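# Carry the yellow sponge from counter to desk

## Task

Pick up the small yellow sponge lying on the counter and set it down on the desk located in the opposite half of the room. The robot must not topple or finish leaning, or the task fails. The sponge has to rest on the desk by itself at the end; if the robot is still holding it in place, it is not done.

## Robot and tools

Robot: a wheeled base with two drive wheels (it cannot strafe), a lifting column carrying a tilting head and two six-joint arms, each ending in a two-finger gripper. Shoulder height S = 0.90 m + column_m. Folded, as at the start, the robot measures 0.73 m long, 0.62 m wide and S + 0.43 m tall, with its front 0.40 m ahead of the column.

Frames: the base frame sits on the floor between the drive wheels, under the column: x forward, y left, z up. left_hand and right_hand are reported in it, at the point where the fingers meet (tips are 8 mm further); quat_wxyz maps (0,0,1) onto the finger direction, and the hand's y axis runs along the opening. The odometry frame is the base frame as it was when the scene began.

execute_actions: argument actions is a list holding one action or nothing (empty just reports state and images). An action may contain base, joints, speeds. base holds exactly one key and is a relative move from where the base now stands: translate_m in metres, -3 to 3, positive forward; or rotate_rad in radians, -3.2 to 3.2, positive counter-clockwise seen from above. joints is a single dictionary covering both arms, column and head, keyed by joint name, each value an absolute target: column_m 0 to 0.8 m; head_tilt_rad -0.61 to 1.308 (0 level, positive down); left_joint1_rad..left_joint6_rad and right_joint1_rad..right_joint6_rad with ranges joint1 -2.879 to 2.879, joint2 0 to 3.141, joint3 0 to 3.019, joint4 -1.692 to 1.57, joint5 -1.57 to 1.57 (positive swings the hand to the robot's right), joint6 -2.094 to 2.094 (positive rolls clockwise viewed from behind); left_gripper_m and right_gripper_m 0 to 0.093 m fingertip gap. speeds optionally caps translate_m (0.05 to 0.8 m/s) or rotate_rad (0.1 to 1 rad/s) for that action only; it does not slow arms. A base move needing over 8.667 s is rejected, as is any unknown key or out-of-range number (then nothing moves). Unmentioned joints keep chasing earlier targets. cameras picks images: cam_head_left, cam_head_right, cam_left_wrist, cam_right_wrist, nav_camera or all; [] gives none.

wait: seconds, 0 to 10; commands nothing and returns the same report. zoom_image: camera plus region [x0, y0, x1, y1] in pixels of that camera's latest image, origin top-left, at most 504 by 504. finished_scene: scene, the number of the current scene; irreversible, call it only when the sponge sits on the desk on its own.

Arm geometry (approximate): with joint1 at -1.57 (left) or 1.57 (right) and joints 5, 6 at 0, the arm moves in a forward-facing vertical plane 0.23 m beside the column. Let a = j2 - 0.35, b = 1.05 + j2 - j3, c = b - j4 (c = 1.57 means fingers point down). Hand point is 0.12 + 0.39 sin a + 0.38 cos b + 0.25 cos c ahead and S + 0.39 cos a - 0.38 sin b - 0.25 sin c up. Example: j2, j3, j4 = 0.93, 0.78, 0.14 gives 0.60 m ahead, 0.25 m below S. Real hands settle up to ~5 cm lower and nearer the column (more with loads); trust the reported hand positions. Empty reach is about 1 m from the shoulder. Below 0.4 m height the base housing blocks hands closer than 0.45 m ahead; avoid arm motions with column_m under 0.3. A light object like a sponge can be carried with fingers pointing down, 0.4 to 0.6 m ahead. Small target changes (under ~0.03 rad, 0.08 for joints 2 and 3) may not move a joint. For gentle contact step about 0.05 rad per call from your last target.

Gripping: fingers 7 cm long; body behind them 10 cm wide. Command a gap smaller than the object; off_target is then expected. If the reported opening stays at least 0.002 m above the target, something is held.

Result lines: base_status and joint_status say how each commanded motion ended: done, off_target, contact_stop (base or column only), time_out, not_followed, or limit_stop_at_motor_heat. "joint command not followed" with a cause line means a safety check blocked an arm near itself, the other arm, the body or an obstacle; back the moved joints off by at least 0.05 rad, or drive away. on_its_own describes uncommanded behaviour; "held at" is a held target, not a position. joint_positions, motor_effort (wheel motors, percent, peak in brackets), base_odometry (wheel-counted, slips count), turned_by_wheels vs turned_by_imu (a gap over ~4% and at least 0.05 rad means a collision or slip and a heading error), base_tilt in degrees (forward/right positive), wheel_motors_off, motor temperatures per arm, and the pictures order.

Column: descending stops with contact_stop when a hand or its load touches down; it then refuses to go down until raised 0.2 m. It may sink up to 0.15 to 0.2 m after the touch. If the shoulders or column bump something, move it 0.05 m back.

Base: it halts only when a wheel stalls; then reverse 0.05 m before turning or retrying. Tabletops between 0.30 m up and 0.26 m below S can slide over the housing and hit the column. If tilt forward drops by 0.5 degrees or more, back off 0.05 m. About 3 s of hard pushing cuts the wheel motors for 2 s.

Avoid: tipping or ending tilted, dropping or flinging the sponge, arms striking or pressing each other (this can end the run), long hard pushing (send an arm's reported positions back as targets to relax it), and motor overheating: warnings start at 85 °C and at 100 °C the arm goes limp. The robot holds its last command while you think; something may occasionally nudge loose objects.

Each tool is called after "Request:" as name(argument=value, ...) on one line, values as JSON.

## Session

Request:
execute_actions(actions=[])

Scene clock: 0.00 s.
Motor temperatures (°C, as the motors report them): left_arm=[19 18 18 18 19 21] | right_arm=[17 19 20 18 17 17]
base_odometry: x=+0.000 y=+0.000 heading=+0.000 (m, m, rad; odometry frame)
turned_by_wheels: +0.000 (rad since the last result)
turned_by_imu: +0.000 (rad since the last result)
base_tilt: forward=+0.4 right=+0.7 (deg)
base_status: not commanded
joint_positions: column_m=+0.555 head_tilt_rad=+0.867 left_joint1_rad=-1.577 left_joint2_rad=+0.880 left_joint3_rad=+0.406 left_joint4_rad=-0.958 left_joint5_rad=-0.017 left_joint6_rad=+0.032 left_gripper_m=+0.094 right_joint1_rad=+1.594 right_joint2_rad=+0.883 right_joint3_rad=+0.423 right_joint4_rad=-0.983 right_joint5_rad=-0.008 right_joint6_rad=-0.072 right_gripper_m=+0.094
joint_status: not commanded
wheel_motors_off: 0
motor_effort: left_wheel=+3 right_wheel=+0 (%)
left_hand: x=+0.1448 y=+0.2263 z=+1.2559 quat_wxyz=(+0.439, -0.021, -0.898, +0.001) (m; base frame)
right_hand: x=+0.1497 y=-0.2192 z=+1.2577 quat_wxyz=(+0.443, +0.040, -0.895, -0.026) (m; base frame)
pictures: cam_head_left, cam_head_right, cam_left_wrist, cam_right_wrist, nav_camera
Images, in order (width x height): cam_head_left 672x504, cam_head_right 672x504, cam_left_wrist 672x504, cam_right_wrist 672x504, nav_camera 672x504.

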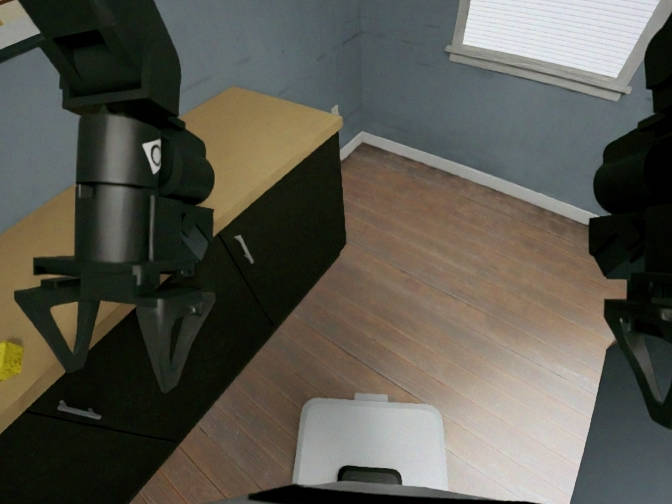

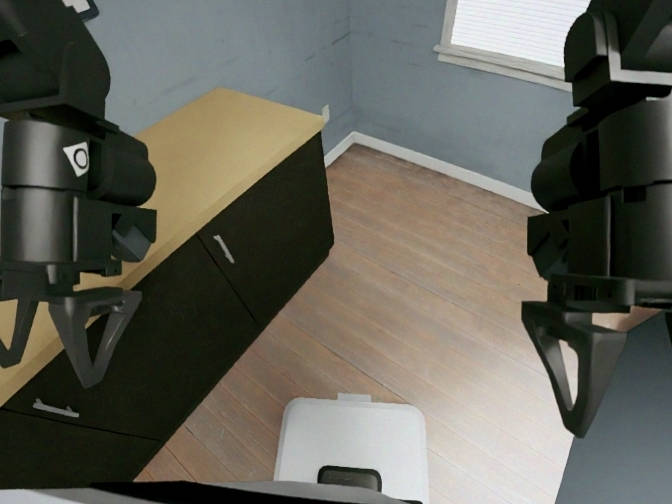

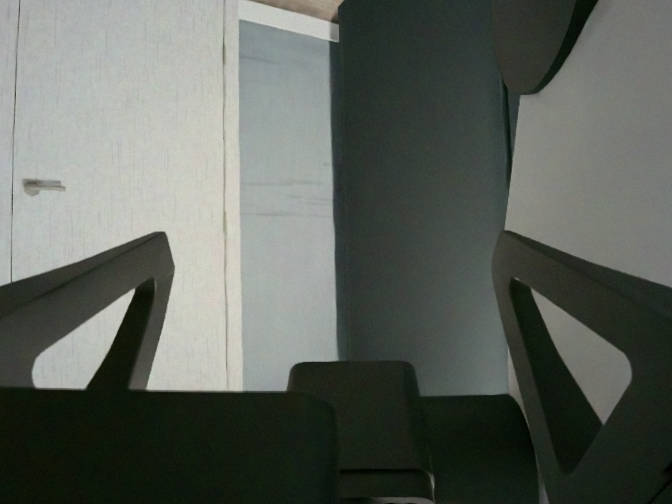

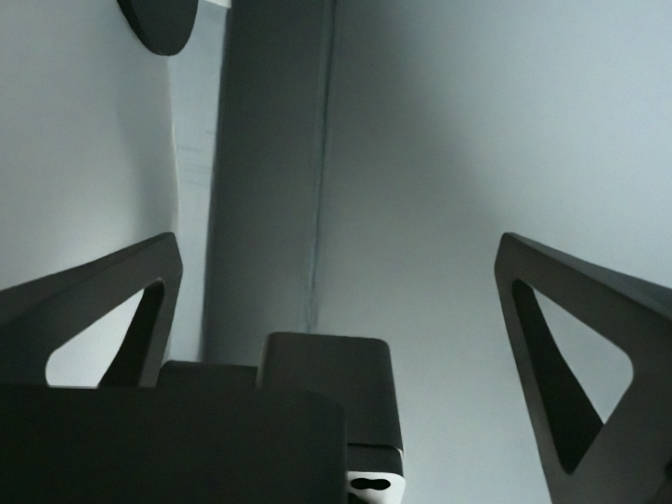

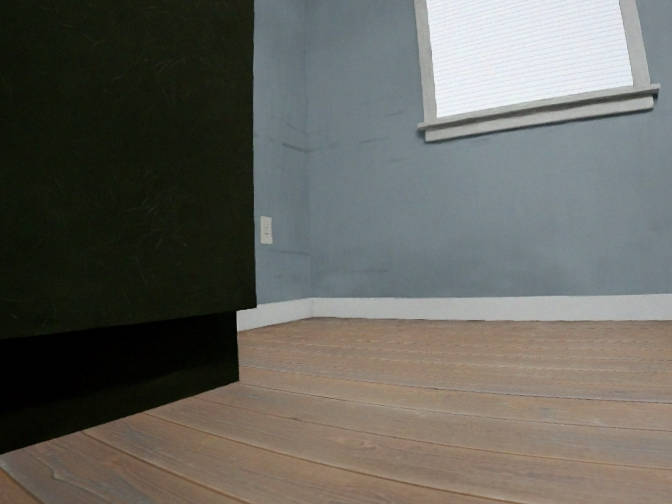

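Request:
execute_actions(actions=[{"base":{"rotate_rad":1.05},"speeds":{"rotate_rad":0.5},"joints":{"head_tilt_rad":0.75}}], cameras=["cam_head_left","cam_head_right"])

Scene clock: 17.00 s.
Motor temperatures (°C, as the motors report them): left_arm=[19 18 18 18 19 21] | right_arm=[17 19 20 18 17 17]
base_odometry: x=+0.000 y=+0.000 heading=+1.049 (m, m, rad; odometry frame)
turned_by_wheels: +1.049 (rad since the last result)
turned_by_imu: +1.056 (rad since the last result)
base_tilt: forward=+0.4 right=+0.6 (deg)
base_status: done
joint_positions: column_m=+0.555 head_tilt_rad=+0.766 left_joint1_rad=-1.577 left_joint2_rad=+0.880 left_joint3_rad=+0.406 left_joint4_rad=-0.958 left_joint5_rad=-0.017 left_joint6_rad=+0.032 left_gripper_m=+0.094 right_joint1_rad=+1.594 right_joint2_rad=+0.883 right_joint3_rad=+0.423 right_joint4_rad=-0.983 right_joint5_rad=-0.008 right_joint6_rad=-0.072 right_gripper_m=+0.094
joint_status: all done
wheel_motors_off: 0
motor_effort: left_wheel=-3(56) right_wheel=+5(41) (%)
left_hand: x=+0.1448 y=+0.2263 z=+1.2559 quat_wxyz=(+0.439, -0.021, -0.898, +0.001) (m; base frame)
right_hand: x=+0.1497 y=-0.2192 z=+1.2577 quat_wxyz=(+0.443, +0.040, -0.895, -0.026) (m; base frame)
pictures: cam_head_left, cam_head_right
camera_calibration (this result's frames):
cam_head_left: T_world_to_cam=[[0.0905858, -0.994356, -0.0552213, 0.0981956], [-0.716596, -0.0265751, -0.696982, 1.1145], [0.691582, 0.102708, -0.714959, 0.985237], [0, 0, 0, 1]] pos_world=[0.108382, 0.0260676, 1.48662]
cam_head_right: T_world_to_cam=[[0.0884208, -0.994238, -0.0606013, 0.0389122], [-0.728877, -0.0231143, -0.684255, 1.09836], [0.678911, 0.104673, -0.726721, 1.00361], [0, 0, 0, 1]] pos_world=[0.11577, -0.040975, 1.48326]
Images, in order (width x height): cam_head_left 672x504, cam_head_right 672x504.

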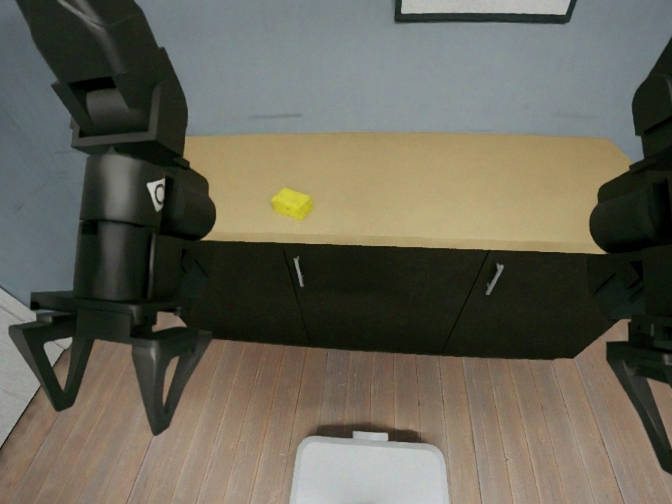

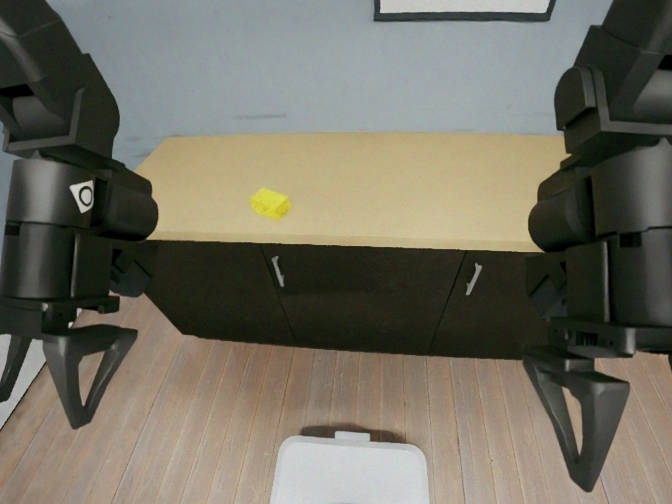

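Request:
execute_actions(actions=[{"joints":{"left_joint1_rad":-1.57,"left_joint2_rad":1.15,"left_joint3_rad":1.3,"left_joint4_rad":-0.67,"left_joint5_rad":0,"left_joint6_rad":0,"column_m":0.6,"head_tilt_rad":0.9}}], cameras=["cam_head_left","cam_head_right","cam_left_wrist","nav_camera"])

Scene clock: 29.37 s.
Motor temperatures (°C, as the motors report them): left_arm=[19 18 18 18 19 21] | right_arm=[17 19 20 18 17 17]
base_odometry: x=+0.000 y=+0.000 heading=+1.049 (m, m, rad; odometry frame)
turned_by_wheels: +0.000 (rad since the last result)
turned_by_imu: +0.001 (rad since the last result)
base_tilt: forward=+0.3 right=+0.7 (deg)
base_status: not commanded
joint_positions: column_m=+0.600 head_tilt_rad=+0.901 left_joint1_rad=-1.576 left_joint2_rad=+1.144 left_joint3_rad=+1.291 left_joint4_rad=-0.673 left_joint5_rad=-0.002 left_joint6_rad=+0.009 left_gripper_m=+0.094 right_joint1_rad=+1.594 right_joint2_rad=+0.883 right_joint3_rad=+0.423 right_joint4_rad=-0.983 right_joint5_rad=-0.008 right_joint6_rad=-0.072 right_gripper_m=+0.094
joint_status: all done
wheel_motors_off: 0
motor_effort: left_wheel=-6(8) right_wheel=+11(11) (%)
left_hand: x=+0.6359 y=+0.2221 z=+1.2257 quat_wxyz=(+0.001, -0.006, -1.000, +0.001) (m; base frame)
right_hand: x=+0.1497 y=-0.2192 z=+1.3027 quat_wxyz=(+0.443, +0.040, -0.895, -0.026) (m; base frame)
pictures: cam_head_left, cam_head_right, cam_left_wrist, nav_camera
camera_calibration (this result's frames):
cam_head_left: T_world_to_cam=[[0.0823695, -0.994356, -0.0668613, 0.11955], [-0.803525, -0.0265751, -0.594677, 0.98794], [0.589544, 0.102708, -0.80118, 1.15923], [0, 0, 0, 1]] pos_world=[0.100572, 0.0260676, 1.52425]
cam_head_right: T_world_to_cam=[[0.0795032, -0.994238, -0.0719027, 0.0600064], [-0.81399, -0.0231143, -0.580419, 0.96871], [0.575412, 0.104673, -0.811138, 1.17534], [0, 0, 0, 1]] pos_world=[0.107444, -0.040975, 1.51993]
cam_left_wrist: T_world_to_cam=[[-0.00783323, -0.999968, -0.00166156, 0.22894], [-0.80245, 0.0052945, 0.596697, -0.218091], [-0.596669, 0.00600738, -0.802465, 1.48619], [0, 0, 0, 1]] pos_world=[0.713551, 0.221159, 1.32313]
Images, in order (width x height): cam_head_left 672x504, cam_head_right 672x504, cam_left_wrist 672x504, nav_camera 672x504.

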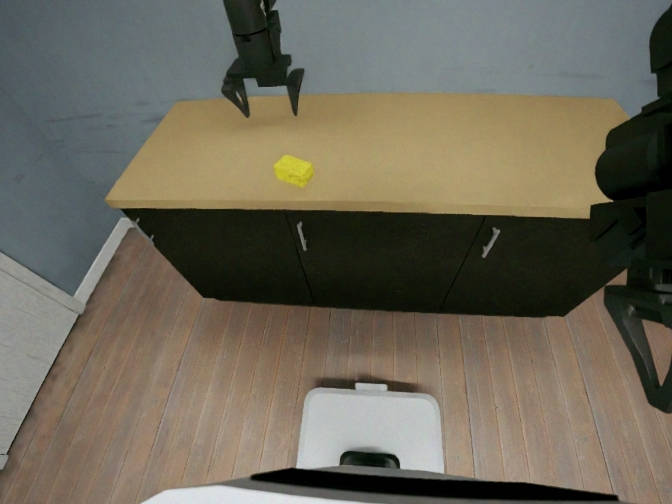

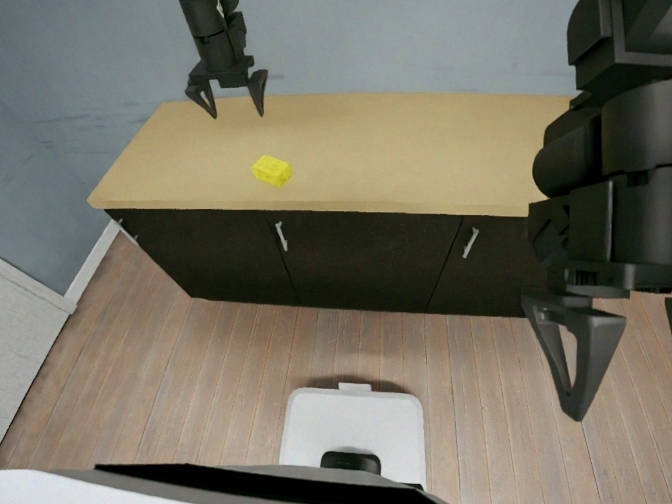

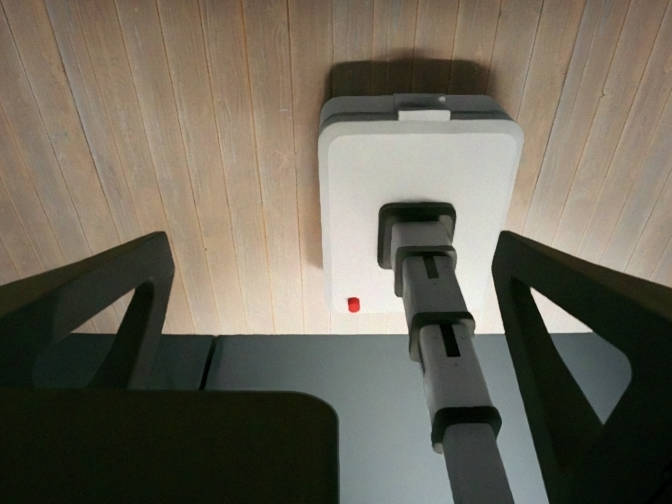

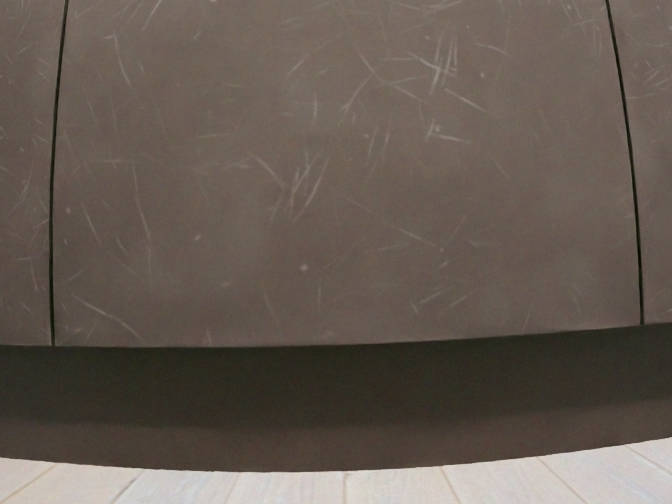

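Request:
execute_actions(actions=[{"base":{"translate_m":0.16},"speeds":{"translate_m":0.2}}], cameras=["cam_head_left","cam_head_right","cam_left_wrist"])

Scene clock: 37.67 s.
Motor temperatures (°C, as the motors report them): left_arm=[19 19 18 18 19 21] | right_arm=[17 19 20 18 17 17]
base_odometry: x=+0.080 y=+0.139 heading=+1.050 (m, m, rad; odometry frame)
turned_by_wheels: +0.001 (rad since the last result)
turned_by_imu: +0.002 (rad since the last result)
base_tilt: forward=+0.4 right=+0.6 (deg)
base_status: done
joint_positions: column_m=+0.600 head_tilt_rad=+0.901 left_joint1_rad=-1.576 left_joint2_rad=+1.144 left_joint3_rad=+1.290 left_joint4_rad=-0.673 left_joint5_rad=-0.002 left_joint6_rad=+0.009 left_gripper_m=+0.094 right_joint1_rad=+1.594 right_joint2_rad=+0.883 right_joint3_rad=+0.424 right_joint4_rad=-0.983 right_joint5_rad=-0.008 right_joint6_rad=-0.072 right_gripper_m=+0.094
joint_status: not commanded
wheel_motors_off: 0
motor_effort: left_wheel=+1(54) right_wheel=+0(74) (%)
left_hand: x=+0.6357 y=+0.2220 z=+1.2256 quat_wxyz=(+0.001, -0.006, -1.000, +0.001) (m; base frame)
right_hand: x=+0.1501 y=-0.2192 z=+1.3025 quat_wxyz=(+0.442, +0.040, -0.896, -0.026) (m; base frame)
pictures: cam_head_left, cam_head_right, cam_left_wrist
camera_calibration (this result's frames):
cam_head_left: T_world_to_cam=[[0.0823178, -0.994356, -0.066925, 0.119653], [-0.803985, -0.0265751, -0.594056, 0.986977], [0.588925, 0.102708, -0.801635, 1.15998], [0, 0, 0, 1]] pos_world=[0.100524, 0.0260676, 1.52421]
cam_head_right: T_world_to_cam=[[0.0794476, -0.994238, -0.0719642, 0.0601066], [-0.814439, -0.0231143, -0.579789, 0.967734], [0.574785, 0.104673, -0.811582, 1.17608], [0, 0, 0, 1]] pos_world=[0.107393, -0.040975, 1.51989]
cam_left_wrist: T_world_to_cam=[[-0.00783458, -0.999968, -0.00127817, 0.228404], [-0.802221, 0.00552217, 0.597001, -0.218774], [-0.596976, 0.00570263, -0.802239, 1.48598], [0, 0, 0, 1]] pos_world=[0.71338, 0.22113, 1.32301]
Images, in order (width x height): cam_head_left 672x504, cam_head_right 672x504, cam_left_wrist 672x504.

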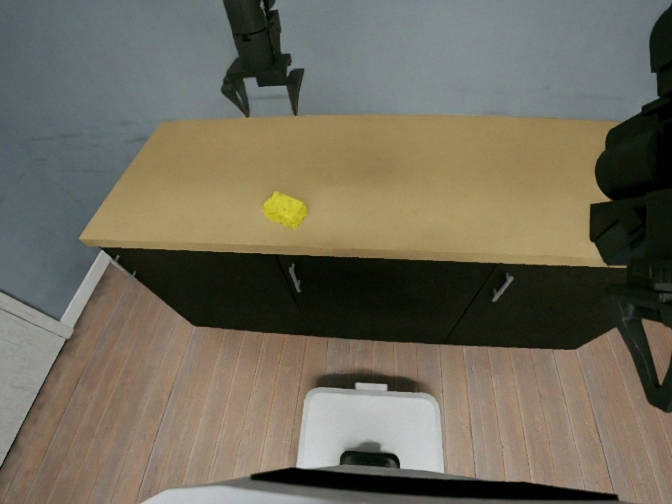

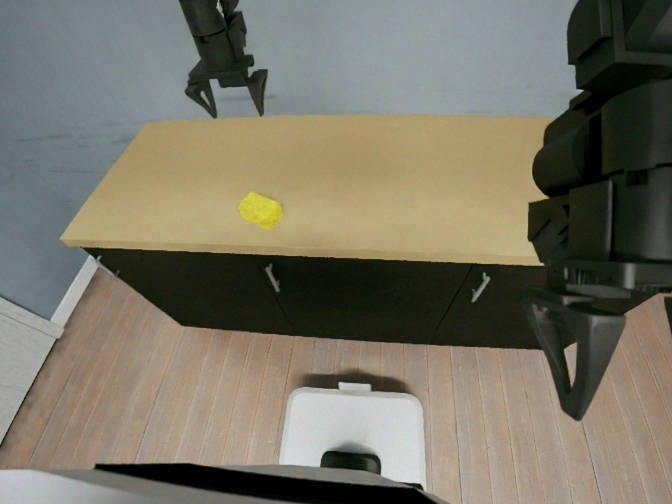

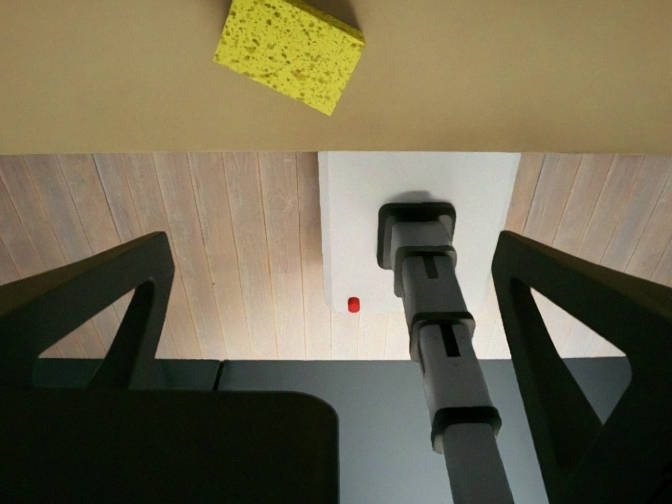

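Request:
execute_actions(actions=[{"joints":{"left_joint6_rad":-1.1,"column_m":0.46}}], cameras=["cam_head_left","cam_left_wrist"])

Scene clock: 49.00 s.
Motor temperatures (°C, as the motors report them): left_arm=[19 19 19 18 19 21] | right_arm=[17 19 20 18 17 17]
base_odometry: x=+0.080 y=+0.139 heading=+1.050 (m, m, rad; odometry frame)
turned_by_wheels: +0.000 (rad since the last result)
turned_by_imu: +0.001 (rad since the last result)
base_tilt: forward=+0.4 right=+0.6 (deg)
base_status: not commanded
joint_positions: column_m=+0.460 head_tilt_rad=+0.901 left_joint1_rad=-1.576 left_joint2_rad=+1.144 left_joint3_rad=+1.290 left_joint4_rad=-0.673 left_joint5_rad=-0.002 left_joint6_rad=-1.088 left_gripper_m=+0.094 right_joint1_rad=+1.594 right_joint2_rad=+0.883 right_joint3_rad=+0.424 right_joint4_rad=-0.983 right_joint5_rad=-0.008 right_joint6_rad=-0.072 right_gripper_m=+0.094
joint_status: all done
wheel_motors_off: 0
motor_effort: left_wheel=+2(1) right_wheel=-1(1) (%)
left_hand: x=+0.6357 y=+0.2220 z=+1.0857 quat_wxyz=(+0.002, +0.516, -0.856, +0.000) (m; base frame)
right_hand: x=+0.1501 y=-0.2192 z=+1.1626 quat_wxyz=(+0.442, +0.040, -0.896, -0.026) (m; base frame)
pictures: cam_head_left, cam_left_wrist
camera_calibration (this result's frames):
cam_head_left: T_world_to_cam=[[0.0823178, -0.994356, -0.066925, 0.110289], [-0.803985, -0.0265751, -0.594056, 0.903853], [0.588925, 0.102708, -0.801635, 1.04781], [0, 0, 0, 1]] pos_world=[0.100524, 0.0260676, 1.38428]
cam_left_wrist: T_world_to_cam=[[0.886457, -0.46278, -0.00543229, -0.455028], [-0.368148, -0.712205, 0.597688, -0.252584], [-0.280467, -0.527824, -0.801711, 1.29039], [0, 0, 0, 1]] pos_world=[0.672286, 0.290631, 1.18302]
Images, in order (width x height): cam_head_left 672x504, cam_left_wrist 672x504.

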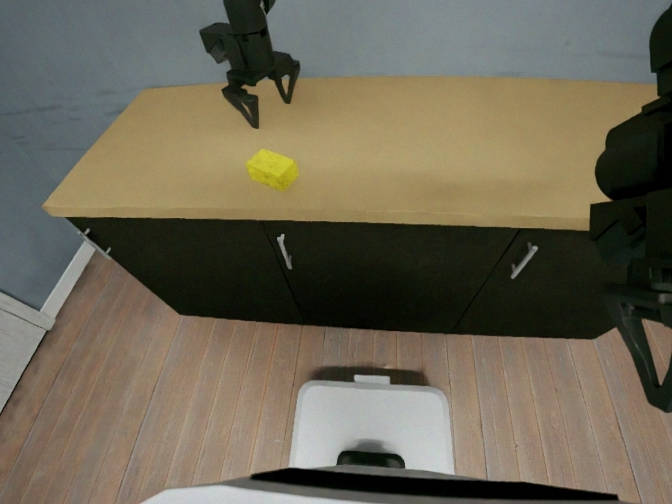

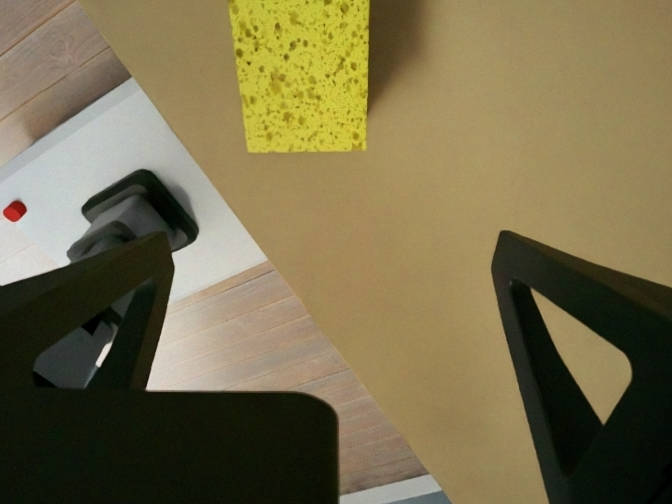

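Request:
execute_actions(actions=[{"joints":{"left_joint1_rad":-1.51,"column_m":0.39},"base":{"translate_m":-0.012}}], cameras=["cam_head_left","cam_left_wrist"])

Scene clock: 57.07 s.
Motor temperatures (°C, as the motors report them): left_arm=[19 19 19 18 19 21] | right_arm=[17 19 20 18 17 17]
base_odometry: x=+0.074 y=+0.128 heading=+1.050 (m, m, rad; odometry frame)
turned_by_wheels: -0.001 (rad since the last result)
turned_by_imu: +0.000 (rad since the last result)
base_tilt: forward=+0.4 right=+0.7 (deg)
base_status: done
joint_positions: column_m=+0.390 head_tilt_rad=+0.902 left_joint1_rad=-1.505 left_joint2_rad=+1.144 left_joint3_rad=+1.290 left_joint4_rad=-0.673 left_joint5_rad=-0.001 left_joint6_rad=-1.089 left_gripper_m=+0.094 right_joint1_rad=+1.594 right_joint2_rad=+0.883 right_joint3_rad=+0.423 right_joint4_rad=-0.983 right_joint5_rad=-0.008 right_joint6_rad=-0.072 right_gripper_m=+0.094
joint_status: all done
wheel_motors_off: 0
motor_effort: left_wheel=-4(30) right_wheel=+2(41) (%)
left_hand: x=+0.6352 y=+0.2584 z=+1.0166 quat_wxyz=(-0.014, +0.532, -0.847, -0.025) (m; base frame)
right_hand: x=+0.1493 y=-0.2192 z=+1.0929 quat_wxyz=(+0.443, +0.040, -0.895, -0.026) (m; base frame)
pictures: cam_head_left, cam_left_wrist
camera_calibration (this result's frames):
cam_head_left: T_world_to_cam=[[0.082305, -0.994356, -0.0669408, 0.105628], [-0.804099, -0.0265751, -0.593901, 0.862075], [0.588771, 0.102708, -0.801748, 0.991876], [0, 0, 0, 1]] pos_world=[0.100512, 0.0260676, 1.31429]
cam_left_wrist: T_world_to_cam=[[0.902465, -0.429562, -0.0321496, -0.429663], [-0.341768, -0.759448, 0.553564, -0.145262], [-0.262206, -0.488585, -0.832186, 1.26335], [0, 0, 0, 1]] pos_world=[0.669369, 0.322368, 1.11794]
Images, in order (width x height): cam_head_left 672x504, cam_left_wrist 672x504.

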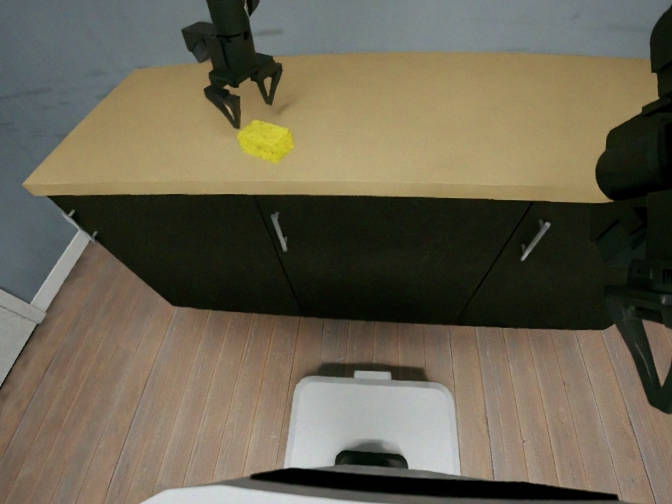

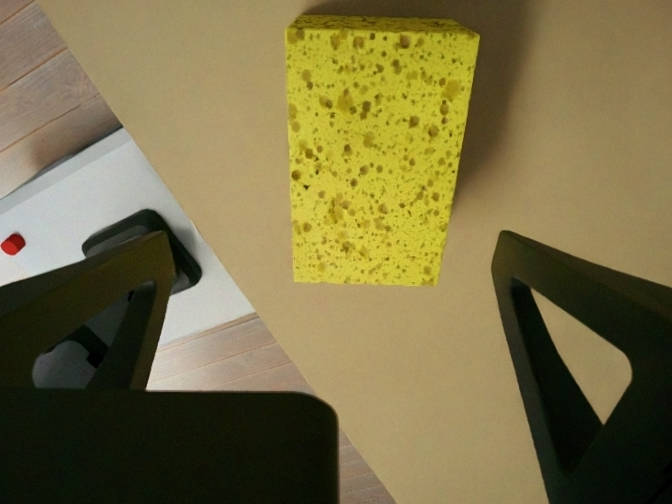

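Request:
execute_actions(actions=[{"joints":{"column_m":0.35},"base":{"translate_m":0.016}}], cameras=["cam_head_left","cam_left_wrist"])

Scene clock: 63.63 s.
Motor temperatures (°C, as the motors report them): left_arm=[19 19 19 18 19 21] | right_arm=[17 19 20 18 17 17]
base_odometry: x=+0.082 y=+0.142 heading=+1.050 (m, m, rad; odometry frame)
turned_by_wheels: +0.001 (rad since the last result)
turned_by_imu: +0.002 (rad since the last result)
base_tilt: forward=+0.4 right=+0.6 (deg)
base_status: done
joint_positions: column_m=+0.350 head_tilt_rad=+0.902 left_joint1_rad=-1.505 left_joint2_rad=+1.144 left_joint3_rad=+1.291 left_joint4_rad=-0.673 left_joint5_rad=-0.001 left_joint6_rad=-1.089 left_gripper_m=+0.094 right_joint1_rad=+1.594 right_joint2_rad=+0.883 right_joint3_rad=+0.423 right_joint4_rad=-0.983 right_joint5_rad=-0.008 right_joint6_rad=-0.072 right_gripper_m=+0.094
joint_status: all done
wheel_motors_off: 0
motor_effort: left_wheel=+1(29) right_wheel=-1(39) (%)
left_hand: x=+0.6354 y=+0.2584 z=+0.9767 quat_wxyz=(-0.014, +0.532, -0.847, -0.025) (m; base frame)
right_hand: x=+0.1497 y=-0.2192 z=+1.0527 quat_wxyz=(+0.443, +0.040, -0.895, -0.026) (m; base frame)
pictures: cam_head_left, cam_left_wrist
camera_calibration (this result's frames):
cam_head_left: T_world_to_cam=[[0.0823025, -0.994356, -0.0669438, 0.102954], [-0.804121, -0.0265751, -0.593872, 0.838275], [0.588741, 0.102708, -0.80177, 0.959829], [0, 0, 0, 1]] pos_world=[0.10051, 0.0260676, 1.27428]
cam_left_wrist: T_world_to_cam=[[0.902468, -0.429581, -0.0318114, -0.431461], [-0.341995, -0.759448, 0.553425, -0.122812], [-0.2619, -0.488569, -0.832291, 1.23009], [0, 0, 0, 1]] pos_world=[0.66954, 0.322368, 1.07804]
Images, in order (width x height): cam_head_left 672x504, cam_left_wrist 672x504.

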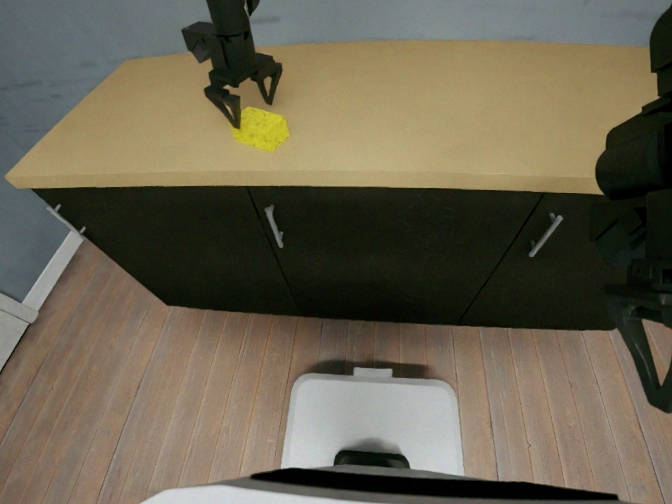

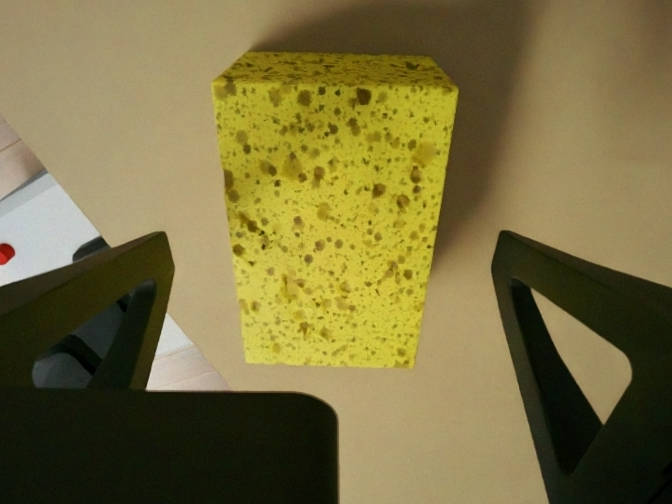

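Request:
execute_actions(actions=[{"joints":{"column_m":0.315}}], cameras=["cam_head_left","cam_left_wrist"])

Scene clock: 67.50 s.
Motor temperatures (°C, as the motors report them): left_arm=[19 19 19 18 19 21] | right_arm=[17 19 20 18 17 17]
base_odometry: x=+0.082 y=+0.142 heading=+1.050 (m, m, rad; odometry frame)
turned_by_wheels: +0.000 (rad since the last result)
turned_by_imu: +0.001 (rad since the last result)
base_tilt: forward=+0.4 right=+0.6 (deg)
base_status: not commanded
joint_positions: column_m=+0.315 head_tilt_rad=+0.902 left_joint1_rad=-1.505 left_joint2_rad=+1.144 left_joint3_rad=+1.291 left_joint4_rad=-0.673 left_joint5_rad=-0.001 left_joint6_rad=-1.089 left_gripper_m=+0.094 right_joint1_rad=+1.594 right_joint2_rad=+0.883 right_joint3_rad=+0.423 right_joint4_rad=-0.983 right_joint5_rad=-0.008 right_joint6_rad=-0.072 right_gripper_m=+0.094
joint_status: all done
wheel_motors_off: 0
motor_effort: left_wheel=+1(1) right_wheel=-1(1) (%)
left_hand: x=+0.6354 y=+0.2584 z=+0.9417 quat_wxyz=(-0.014, +0.532, -0.847, -0.025) (m; base frame)
right_hand: x=+0.1497 y=-0.2192 z=+1.0177 quat_wxyz=(+0.443, +0.040, -0.895, -0.026) (m; base frame)
pictures: cam_head_left, cam_left_wrist
camera_calibration (this result's frames):
cam_head_left: T_world_to_cam=[[0.0823025, -0.994356, -0.0669438, 0.10061], [-0.804121, -0.0265751, -0.593872, 0.817486], [0.588741, 0.102708, -0.80177, 0.931763], [0, 0, 0, 1]] pos_world=[0.10051, 0.0260676, 1.23928]
cam_left_wrist: T_world_to_cam=[[0.902468, -0.429581, -0.0318114, -0.432574], [-0.341995, -0.759448, 0.553425, -0.103439], [-0.2619, -0.488569, -0.832291, 1.20096], [0, 0, 0, 1]] pos_world=[0.66954, 0.322368, 1.04303]
Images, in order (width x height): cam_head_left 672x504, cam_left_wrist 672x504.

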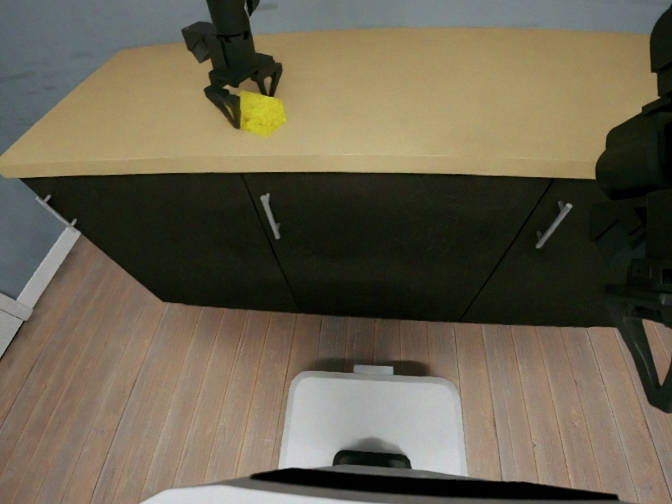

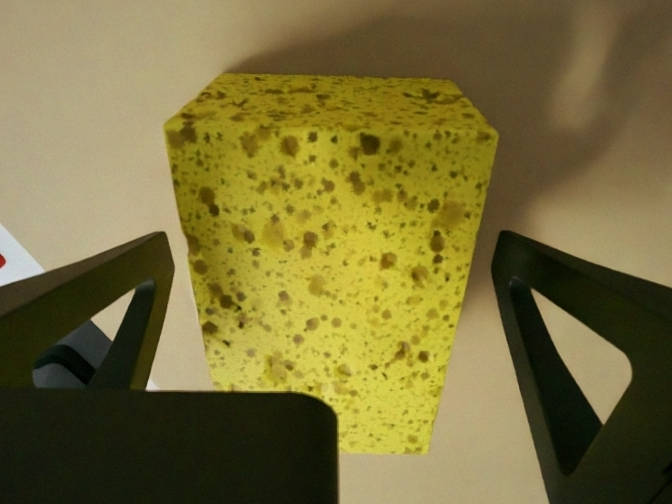

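Request:
execute_actions(actions=[{"joints":{"column_m":0.292}}], cameras=["cam_head_left","cam_left_wrist"])

Request:
execute_actions(actions=[{"joints":{"left_gripper_m":0.04}}], cameras=["cam_head_left","cam_left_wrist"])

Scene clock: 71.90 s.
Motor temperatures (°C, as the motors report them): left_arm=[19 19 19 18 19 21] | right_arm=[17 19 20 18 17 17]
base_odometry: x=+0.082 y=+0.142 heading=+1.050 (m, m, rad; odometry frame)
turned_by_wheels: +0.000 (rad since the last result)
turned_by_imu: +0.001 (rad since the last result)
base_tilt: forward=+0.4 right=+0.6 (deg)
base_status: not commanded
joint_positions: column_m=+0.292 head_tilt_rad=+0.902 left_joint1_rad=-1.505 left_joint2_rad=+1.129 left_joint3_rad=+1.291 left_joint4_rad=-0.673 left_joint5_rad=+0.001 left_joint6_rad=-1.089 left_gripper_m=+0.094 right_joint1_rad=+1.594 right_joint2_rad=+0.883 right_joint3_rad=+0.423 right_joint4_rad=-0.983 right_joint5_rad=-0.008 right_joint6_rad=-0.072 right_gripper_m=+0.094
joint_status: all done
wheel_motors_off: 0
motor_effort: left_wheel=+2(3) right_wheel=-2(3) (%)
left_hand: x=+0.6395 y=+0.2579 z=+0.9262 quat_wxyz=(-0.020, +0.532, -0.847, -0.021) (m; base frame)
right_hand: x=+0.1497 y=-0.2192 z=+0.9948 quat_wxyz=(+0.443, +0.040, -0.895, -0.026) (m; base frame)
pictures: cam_head_left, cam_left_wrist
camera_calibration (this result's frames):
cam_head_left: T_world_to_cam=[[0.0823025, -0.994356, -0.0669438, 0.099072], [-0.804121, -0.0265751, -0.593872, 0.80384], [0.588741, 0.102708, -0.80177, 0.913339], [0, 0, 0, 1]] pos_world=[0.10051, 0.0260676, 1.2163]
cam_left_wrist: T_world_to_cam=[[0.902641, -0.43, -0.0184139, -0.44937], [-0.350338, -0.758923, 0.548907, -0.0844774], [-0.250005, -0.489015, -0.83568, 1.18457], [0, 0, 0, 1]] pos_world=[0.672172, 0.321931, 1.02802]
Images, in order (width x height): cam_head_left 672x504, cam_left_wrist 672x504.

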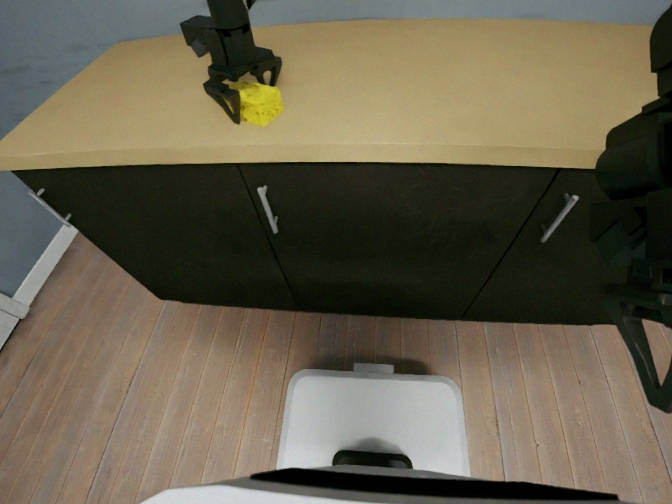

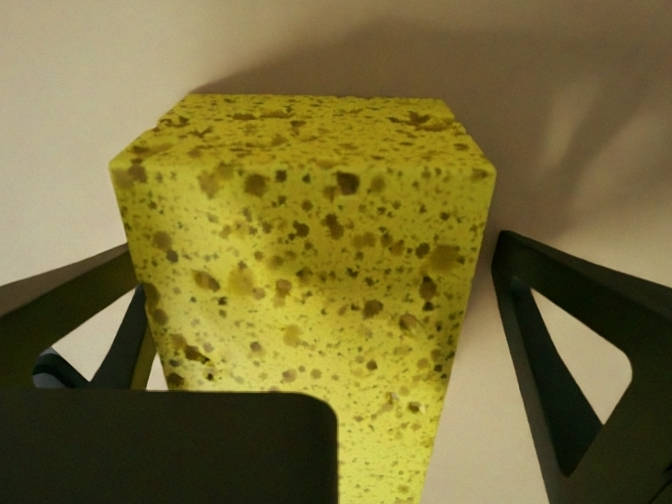

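Scene clock: 72.50 s.
Motor temperatures (°C, as the motors report them): left_arm=[19 19 19 18 19 21] | right_arm=[17 19 20 18 17 17]
base_odometry: x=+0.082 y=+0.142 heading=+1.050 (m, m, rad; odometry frame)
turned_by_wheels: +0.000 (rad since the last result)
turned_by_imu: +0.000 (rad since the last result)
base_tilt: forward=+0.4 right=+0.7 (deg)
base_status: not commanded
joint_positions: column_m=+0.292 head_tilt_rad=+0.902 left_joint1_rad=-1.505 left_joint2_rad=+1.129 left_joint3_rad=+1.291 left_joint4_rad=-0.673 left_joint5_rad=+0.001 left_joint6_rad=-1.090 left_gripper_m=+0.059 right_joint1_rad=+1.594 right_joint2_rad=+0.883 right_joint3_rad=+0.423 right_joint4_rad=-0.983 right_joint5_rad=-0.008 right_joint6_rad=-0.072 right_gripper_m=+0.094
joint_status: left_gripper_m off_target (ended at +0.059, target +0.040)
wheel_motors_off: 0
motor_effort: left_wheel=+3(3) right_wheel=-2(2) (%)
left_hand: x=+0.6395 y=+0.2579 z=+0.9262 quat_wxyz=(-0.020, +0.532, -0.846, -0.021) (m; base frame)
right_hand: x=+0.1497 y=-0.2192 z=+0.9948 quat_wxyz=(+0.443, +0.040, -0.895, -0.026) (m; base frame)
pictures: cam_head_left, cam_left_wrist
camera_calibration (this result's frames):
cam_head_left: T_world_to_cam=[[0.0823025, -0.994356, -0.0669438, 0.099072], [-0.804121, -0.0265751, -0.593872, 0.80384], [0.588741, 0.102708, -0.80177, 0.913339], [0, 0, 0, 1]] pos_world=[0.10051, 0.0260676, 1.2163]
cam_left_wrist: T_world_to_cam=[[0.902967, -0.429324, -0.0181968, -0.449984], [-0.349794, -0.758974, 0.549184, -0.0851152], [-0.249589, -0.48953, -0.835504, 1.18424], [0, 0, 0, 1]] pos_world=[0.67212, 0.32193, 1.02799]
Images, in order (width x height): cam_head_left 672x504, cam_left_wrist 672x504.

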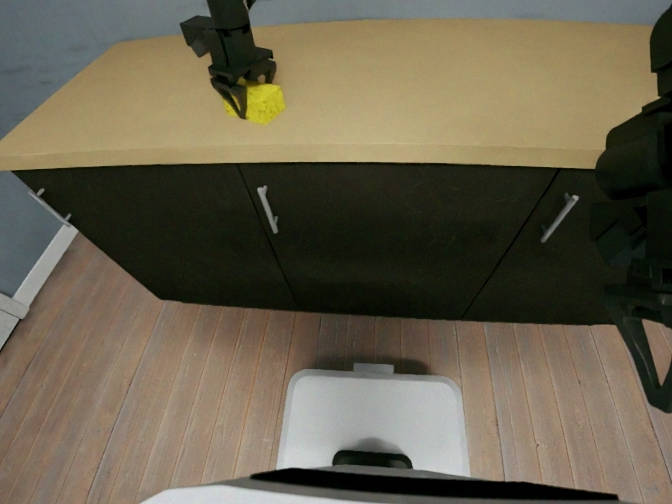

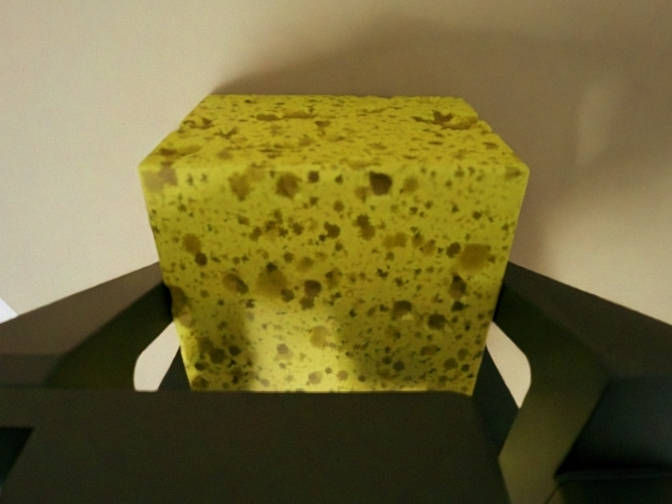

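Request:
execute_actions(actions=[{"joints":{"column_m":0.45,"head_tilt_rad":0.45}}], cameras=["cam_left_wrist"])

Request:
execute_actions(actions=[{"base":{"translate_m":-0.17},"joints":{"left_joint2_rad":0.9,"left_joint3_rad":0.75,"left_joint4_rad":-0.4}}], cameras=["cam_left_wrist"])

Request:
execute_actions(actions=[{"base":{"rotate_rad":1.6},"speeds":{"rotate_rad":0.6}}], cameras=["cam_head_left","nav_camera"])

Scene clock: 79.03 s.
Motor temperatures (°C, as the motors report them): left_arm=[19 20 19 18 19 21] | right_arm=[17 19 20 18 17 17]
base_odometry: x=+0.082 y=+0.142 heading=+1.050 (m, m, rad; odometry frame)
turned_by_wheels: +0.000 (rad since the last result)
turned_by_imu: +0.001 (rad since the last result)
base_tilt: forward=+0.4 right=+0.6 (deg)
base_status: not commanded
joint_positions: column_m=+0.450 head_tilt_rad=+0.468 left_joint1_rad=-1.505 left_joint2_rad=+1.137 left_joint3_rad=+1.291 left_joint4_rad=-0.673 left_joint5_rad=+0.001 left_joint6_rad=-1.090 left_gripper_m=+0.059 right_joint1_rad=+1.594 right_joint2_rad=+0.883 right_joint3_rad=+0.423 right_joint4_rad=-0.983 right_joint5_rad=-0.008 right_joint6_rad=-0.072 right_gripper_m=+0.094
joint_status: all done
wheel_motors_off: 0
motor_effort: left_wheel=+3(2) right_wheel=-2(2) (%)
left_hand: x=+0.6375 y=+0.2580 z=+1.0804 quat_wxyz=(-0.016, +0.532, -0.846, -0.023) (m; base frame)
right_hand: x=+0.1497 y=-0.2192 z=+1.1526 quat_wxyz=(+0.443, +0.040, -0.895, -0.026) (m; base frame)
pictures: cam_left_wrist
camera_calibration (this result's frames):
cam_left_wrist: T_world_to_cam=[[0.902988, -0.428959, -0.0246261, -0.438502], [-0.345501, -0.758986, 0.551878, -0.175996], [-0.255424, -0.489831, -0.833561, 1.31432], [0, 0, 0, 1]] pos_world=[0.670863, 0.322115, 1.18189]
Images, in order (width x height): cam_left_wrist 672x504.

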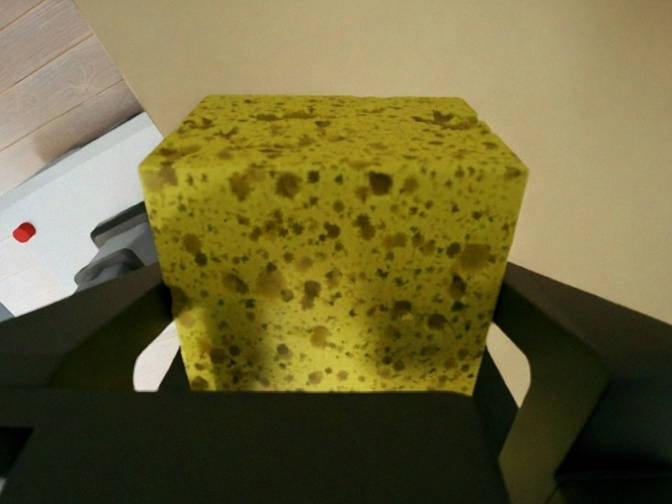

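Scene clock: 80.70 s.
Motor temperatures (°C, as the motors report them): left_arm=[19 20 19 18 19 21] | right_arm=[17 19 20 18 17 17]
base_odometry: x=-0.003 y=-0.005 heading=+1.049 (m, m, rad; odometry frame)
turned_by_wheels: -0.001 (rad since the last result)
turned_by_imu: -0.001 (rad since the last result)
base_tilt: forward=+0.4 right=+0.6 (deg)
base_status: done
joint_positions: column_m=+0.450 head_tilt_rad=+0.468 left_joint1_rad=-1.505 left_joint2_rad=+0.902 left_joint3_rad=+0.731 left_joint4_rad=-0.405 left_joint5_rad=+0.001 left_joint6_rad=-1.090 left_gripper_m=+0.059 right_joint1_rad=+1.594 right_joint2_rad=+0.883 right_joint3_rad=+0.422 right_joint4_rad=-0.983 right_joint5_rad=-0.008 right_joint6_rad=-0.072 right_gripper_m=+0.094
joint_status: all done
wheel_motors_off: 0
motor_effort: left_wheel=-2(63) right_wheel=-1(62) (%)
left_hand: x=+0.4456 y=+0.2520 z=+1.0757 quat_wxyz=(+0.008, +0.532, -0.846, -0.037) (m; base frame)
right_hand: x=+0.1489 y=-0.2192 z=+1.1529 quat_wxyz=(+0.443, +0.040, -0.895, -0.026) (m; base frame)
pictures: cam_left_wrist
camera_calibration (this result's frames):
cam_left_wrist: T_world_to_cam=[[0.901517, -0.426131, -0.0753589, -0.213376], [-0.310948, -0.758998, 0.572043, -0.28135], [-0.300963, -0.492274, -0.816755, 1.26124], [0, 0, 0, 1]] pos_world=[0.484464, 0.316406, 1.17499]
Images, in order (width x height): cam_left_wrist 672x504.

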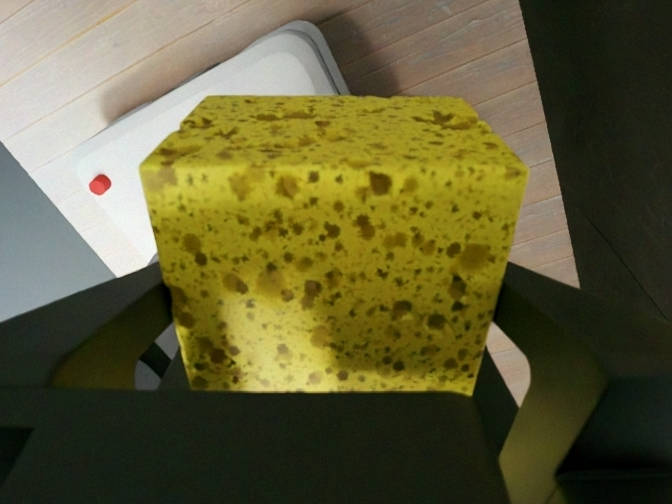

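Scene clock: 84.43 s.
Motor temperatures (°C, as the motors report them): left_arm=[19 19 19 18 19 21] | right_arm=[17 19 20 18 17 17]
base_odometry: x=-0.003 y=-0.005 heading=+2.648 (m, m, rad; odometry frame)
turned_by_wheels: +1.599 (rad since the last result)
turned_by_imu: +1.613 (rad since the last result)
base_tilt: forward=+0.4 right=+0.5 (deg)
base_status: done
joint_positions: column_m=+0.450 head_tilt_rad=+0.468 left_joint1_rad=-1.505 left_joint2_rad=+0.902 left_joint3_rad=+0.734 left_joint4_rad=-0.405 left_joint5_rad=+0.001 left_joint6_rad=-1.090 left_gripper_m=+0.059 right_joint1_rad=+1.594 right_joint2_rad=+0.883 right_joint3_rad=+0.422 right_joint4_rad=-0.983 right_joint5_rad=-0.008 right_joint6_rad=-0.072 right_gripper_m=+0.094
joint_status: not commanded
wheel_motors_off: 0
motor_effort: left_wheel=-5(34) right_wheel=+5(33) (%)
left_hand: x=+0.4472 y=+0.2520 z=+1.0760 quat_wxyz=(+0.007, +0.532, -0.846, -0.036) (m; base frame)
right_hand: x=+0.1489 y=-0.2192 z=+1.1529 quat_wxyz=(+0.443, +0.040, -0.895, -0.026) (m; base frame)
pictures: cam_head_left, nav_camera
camera_calibration (this result's frames):
cam_head_left: T_world_to_cam=[[0.102813, -0.994356, -0.0261656, 0.0500615], [-0.480158, -0.0265751, -0.876779, 1.28764], [0.871136, 0.102708, -0.48018, 0.56403], [0, 0, 0, 1]] pos_world=[0.121777, 0.0260676, 1.40112]
Images, in order (width x height): cam_head_left 672x504, nav_camera 672x504.

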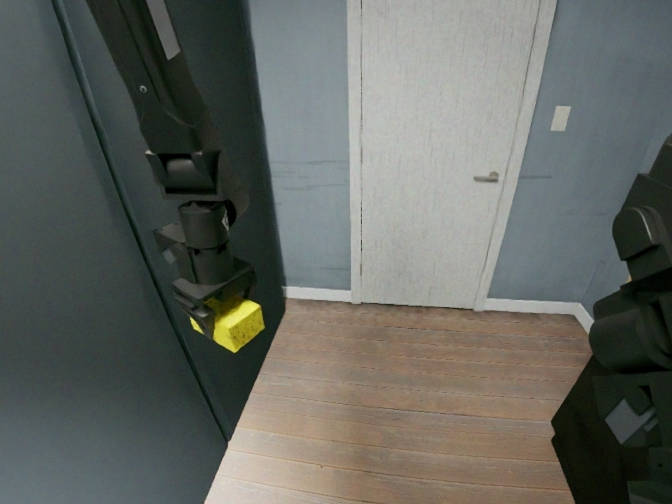

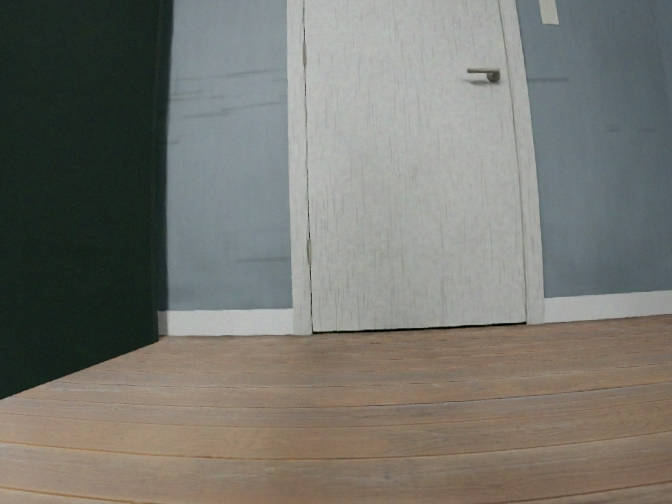

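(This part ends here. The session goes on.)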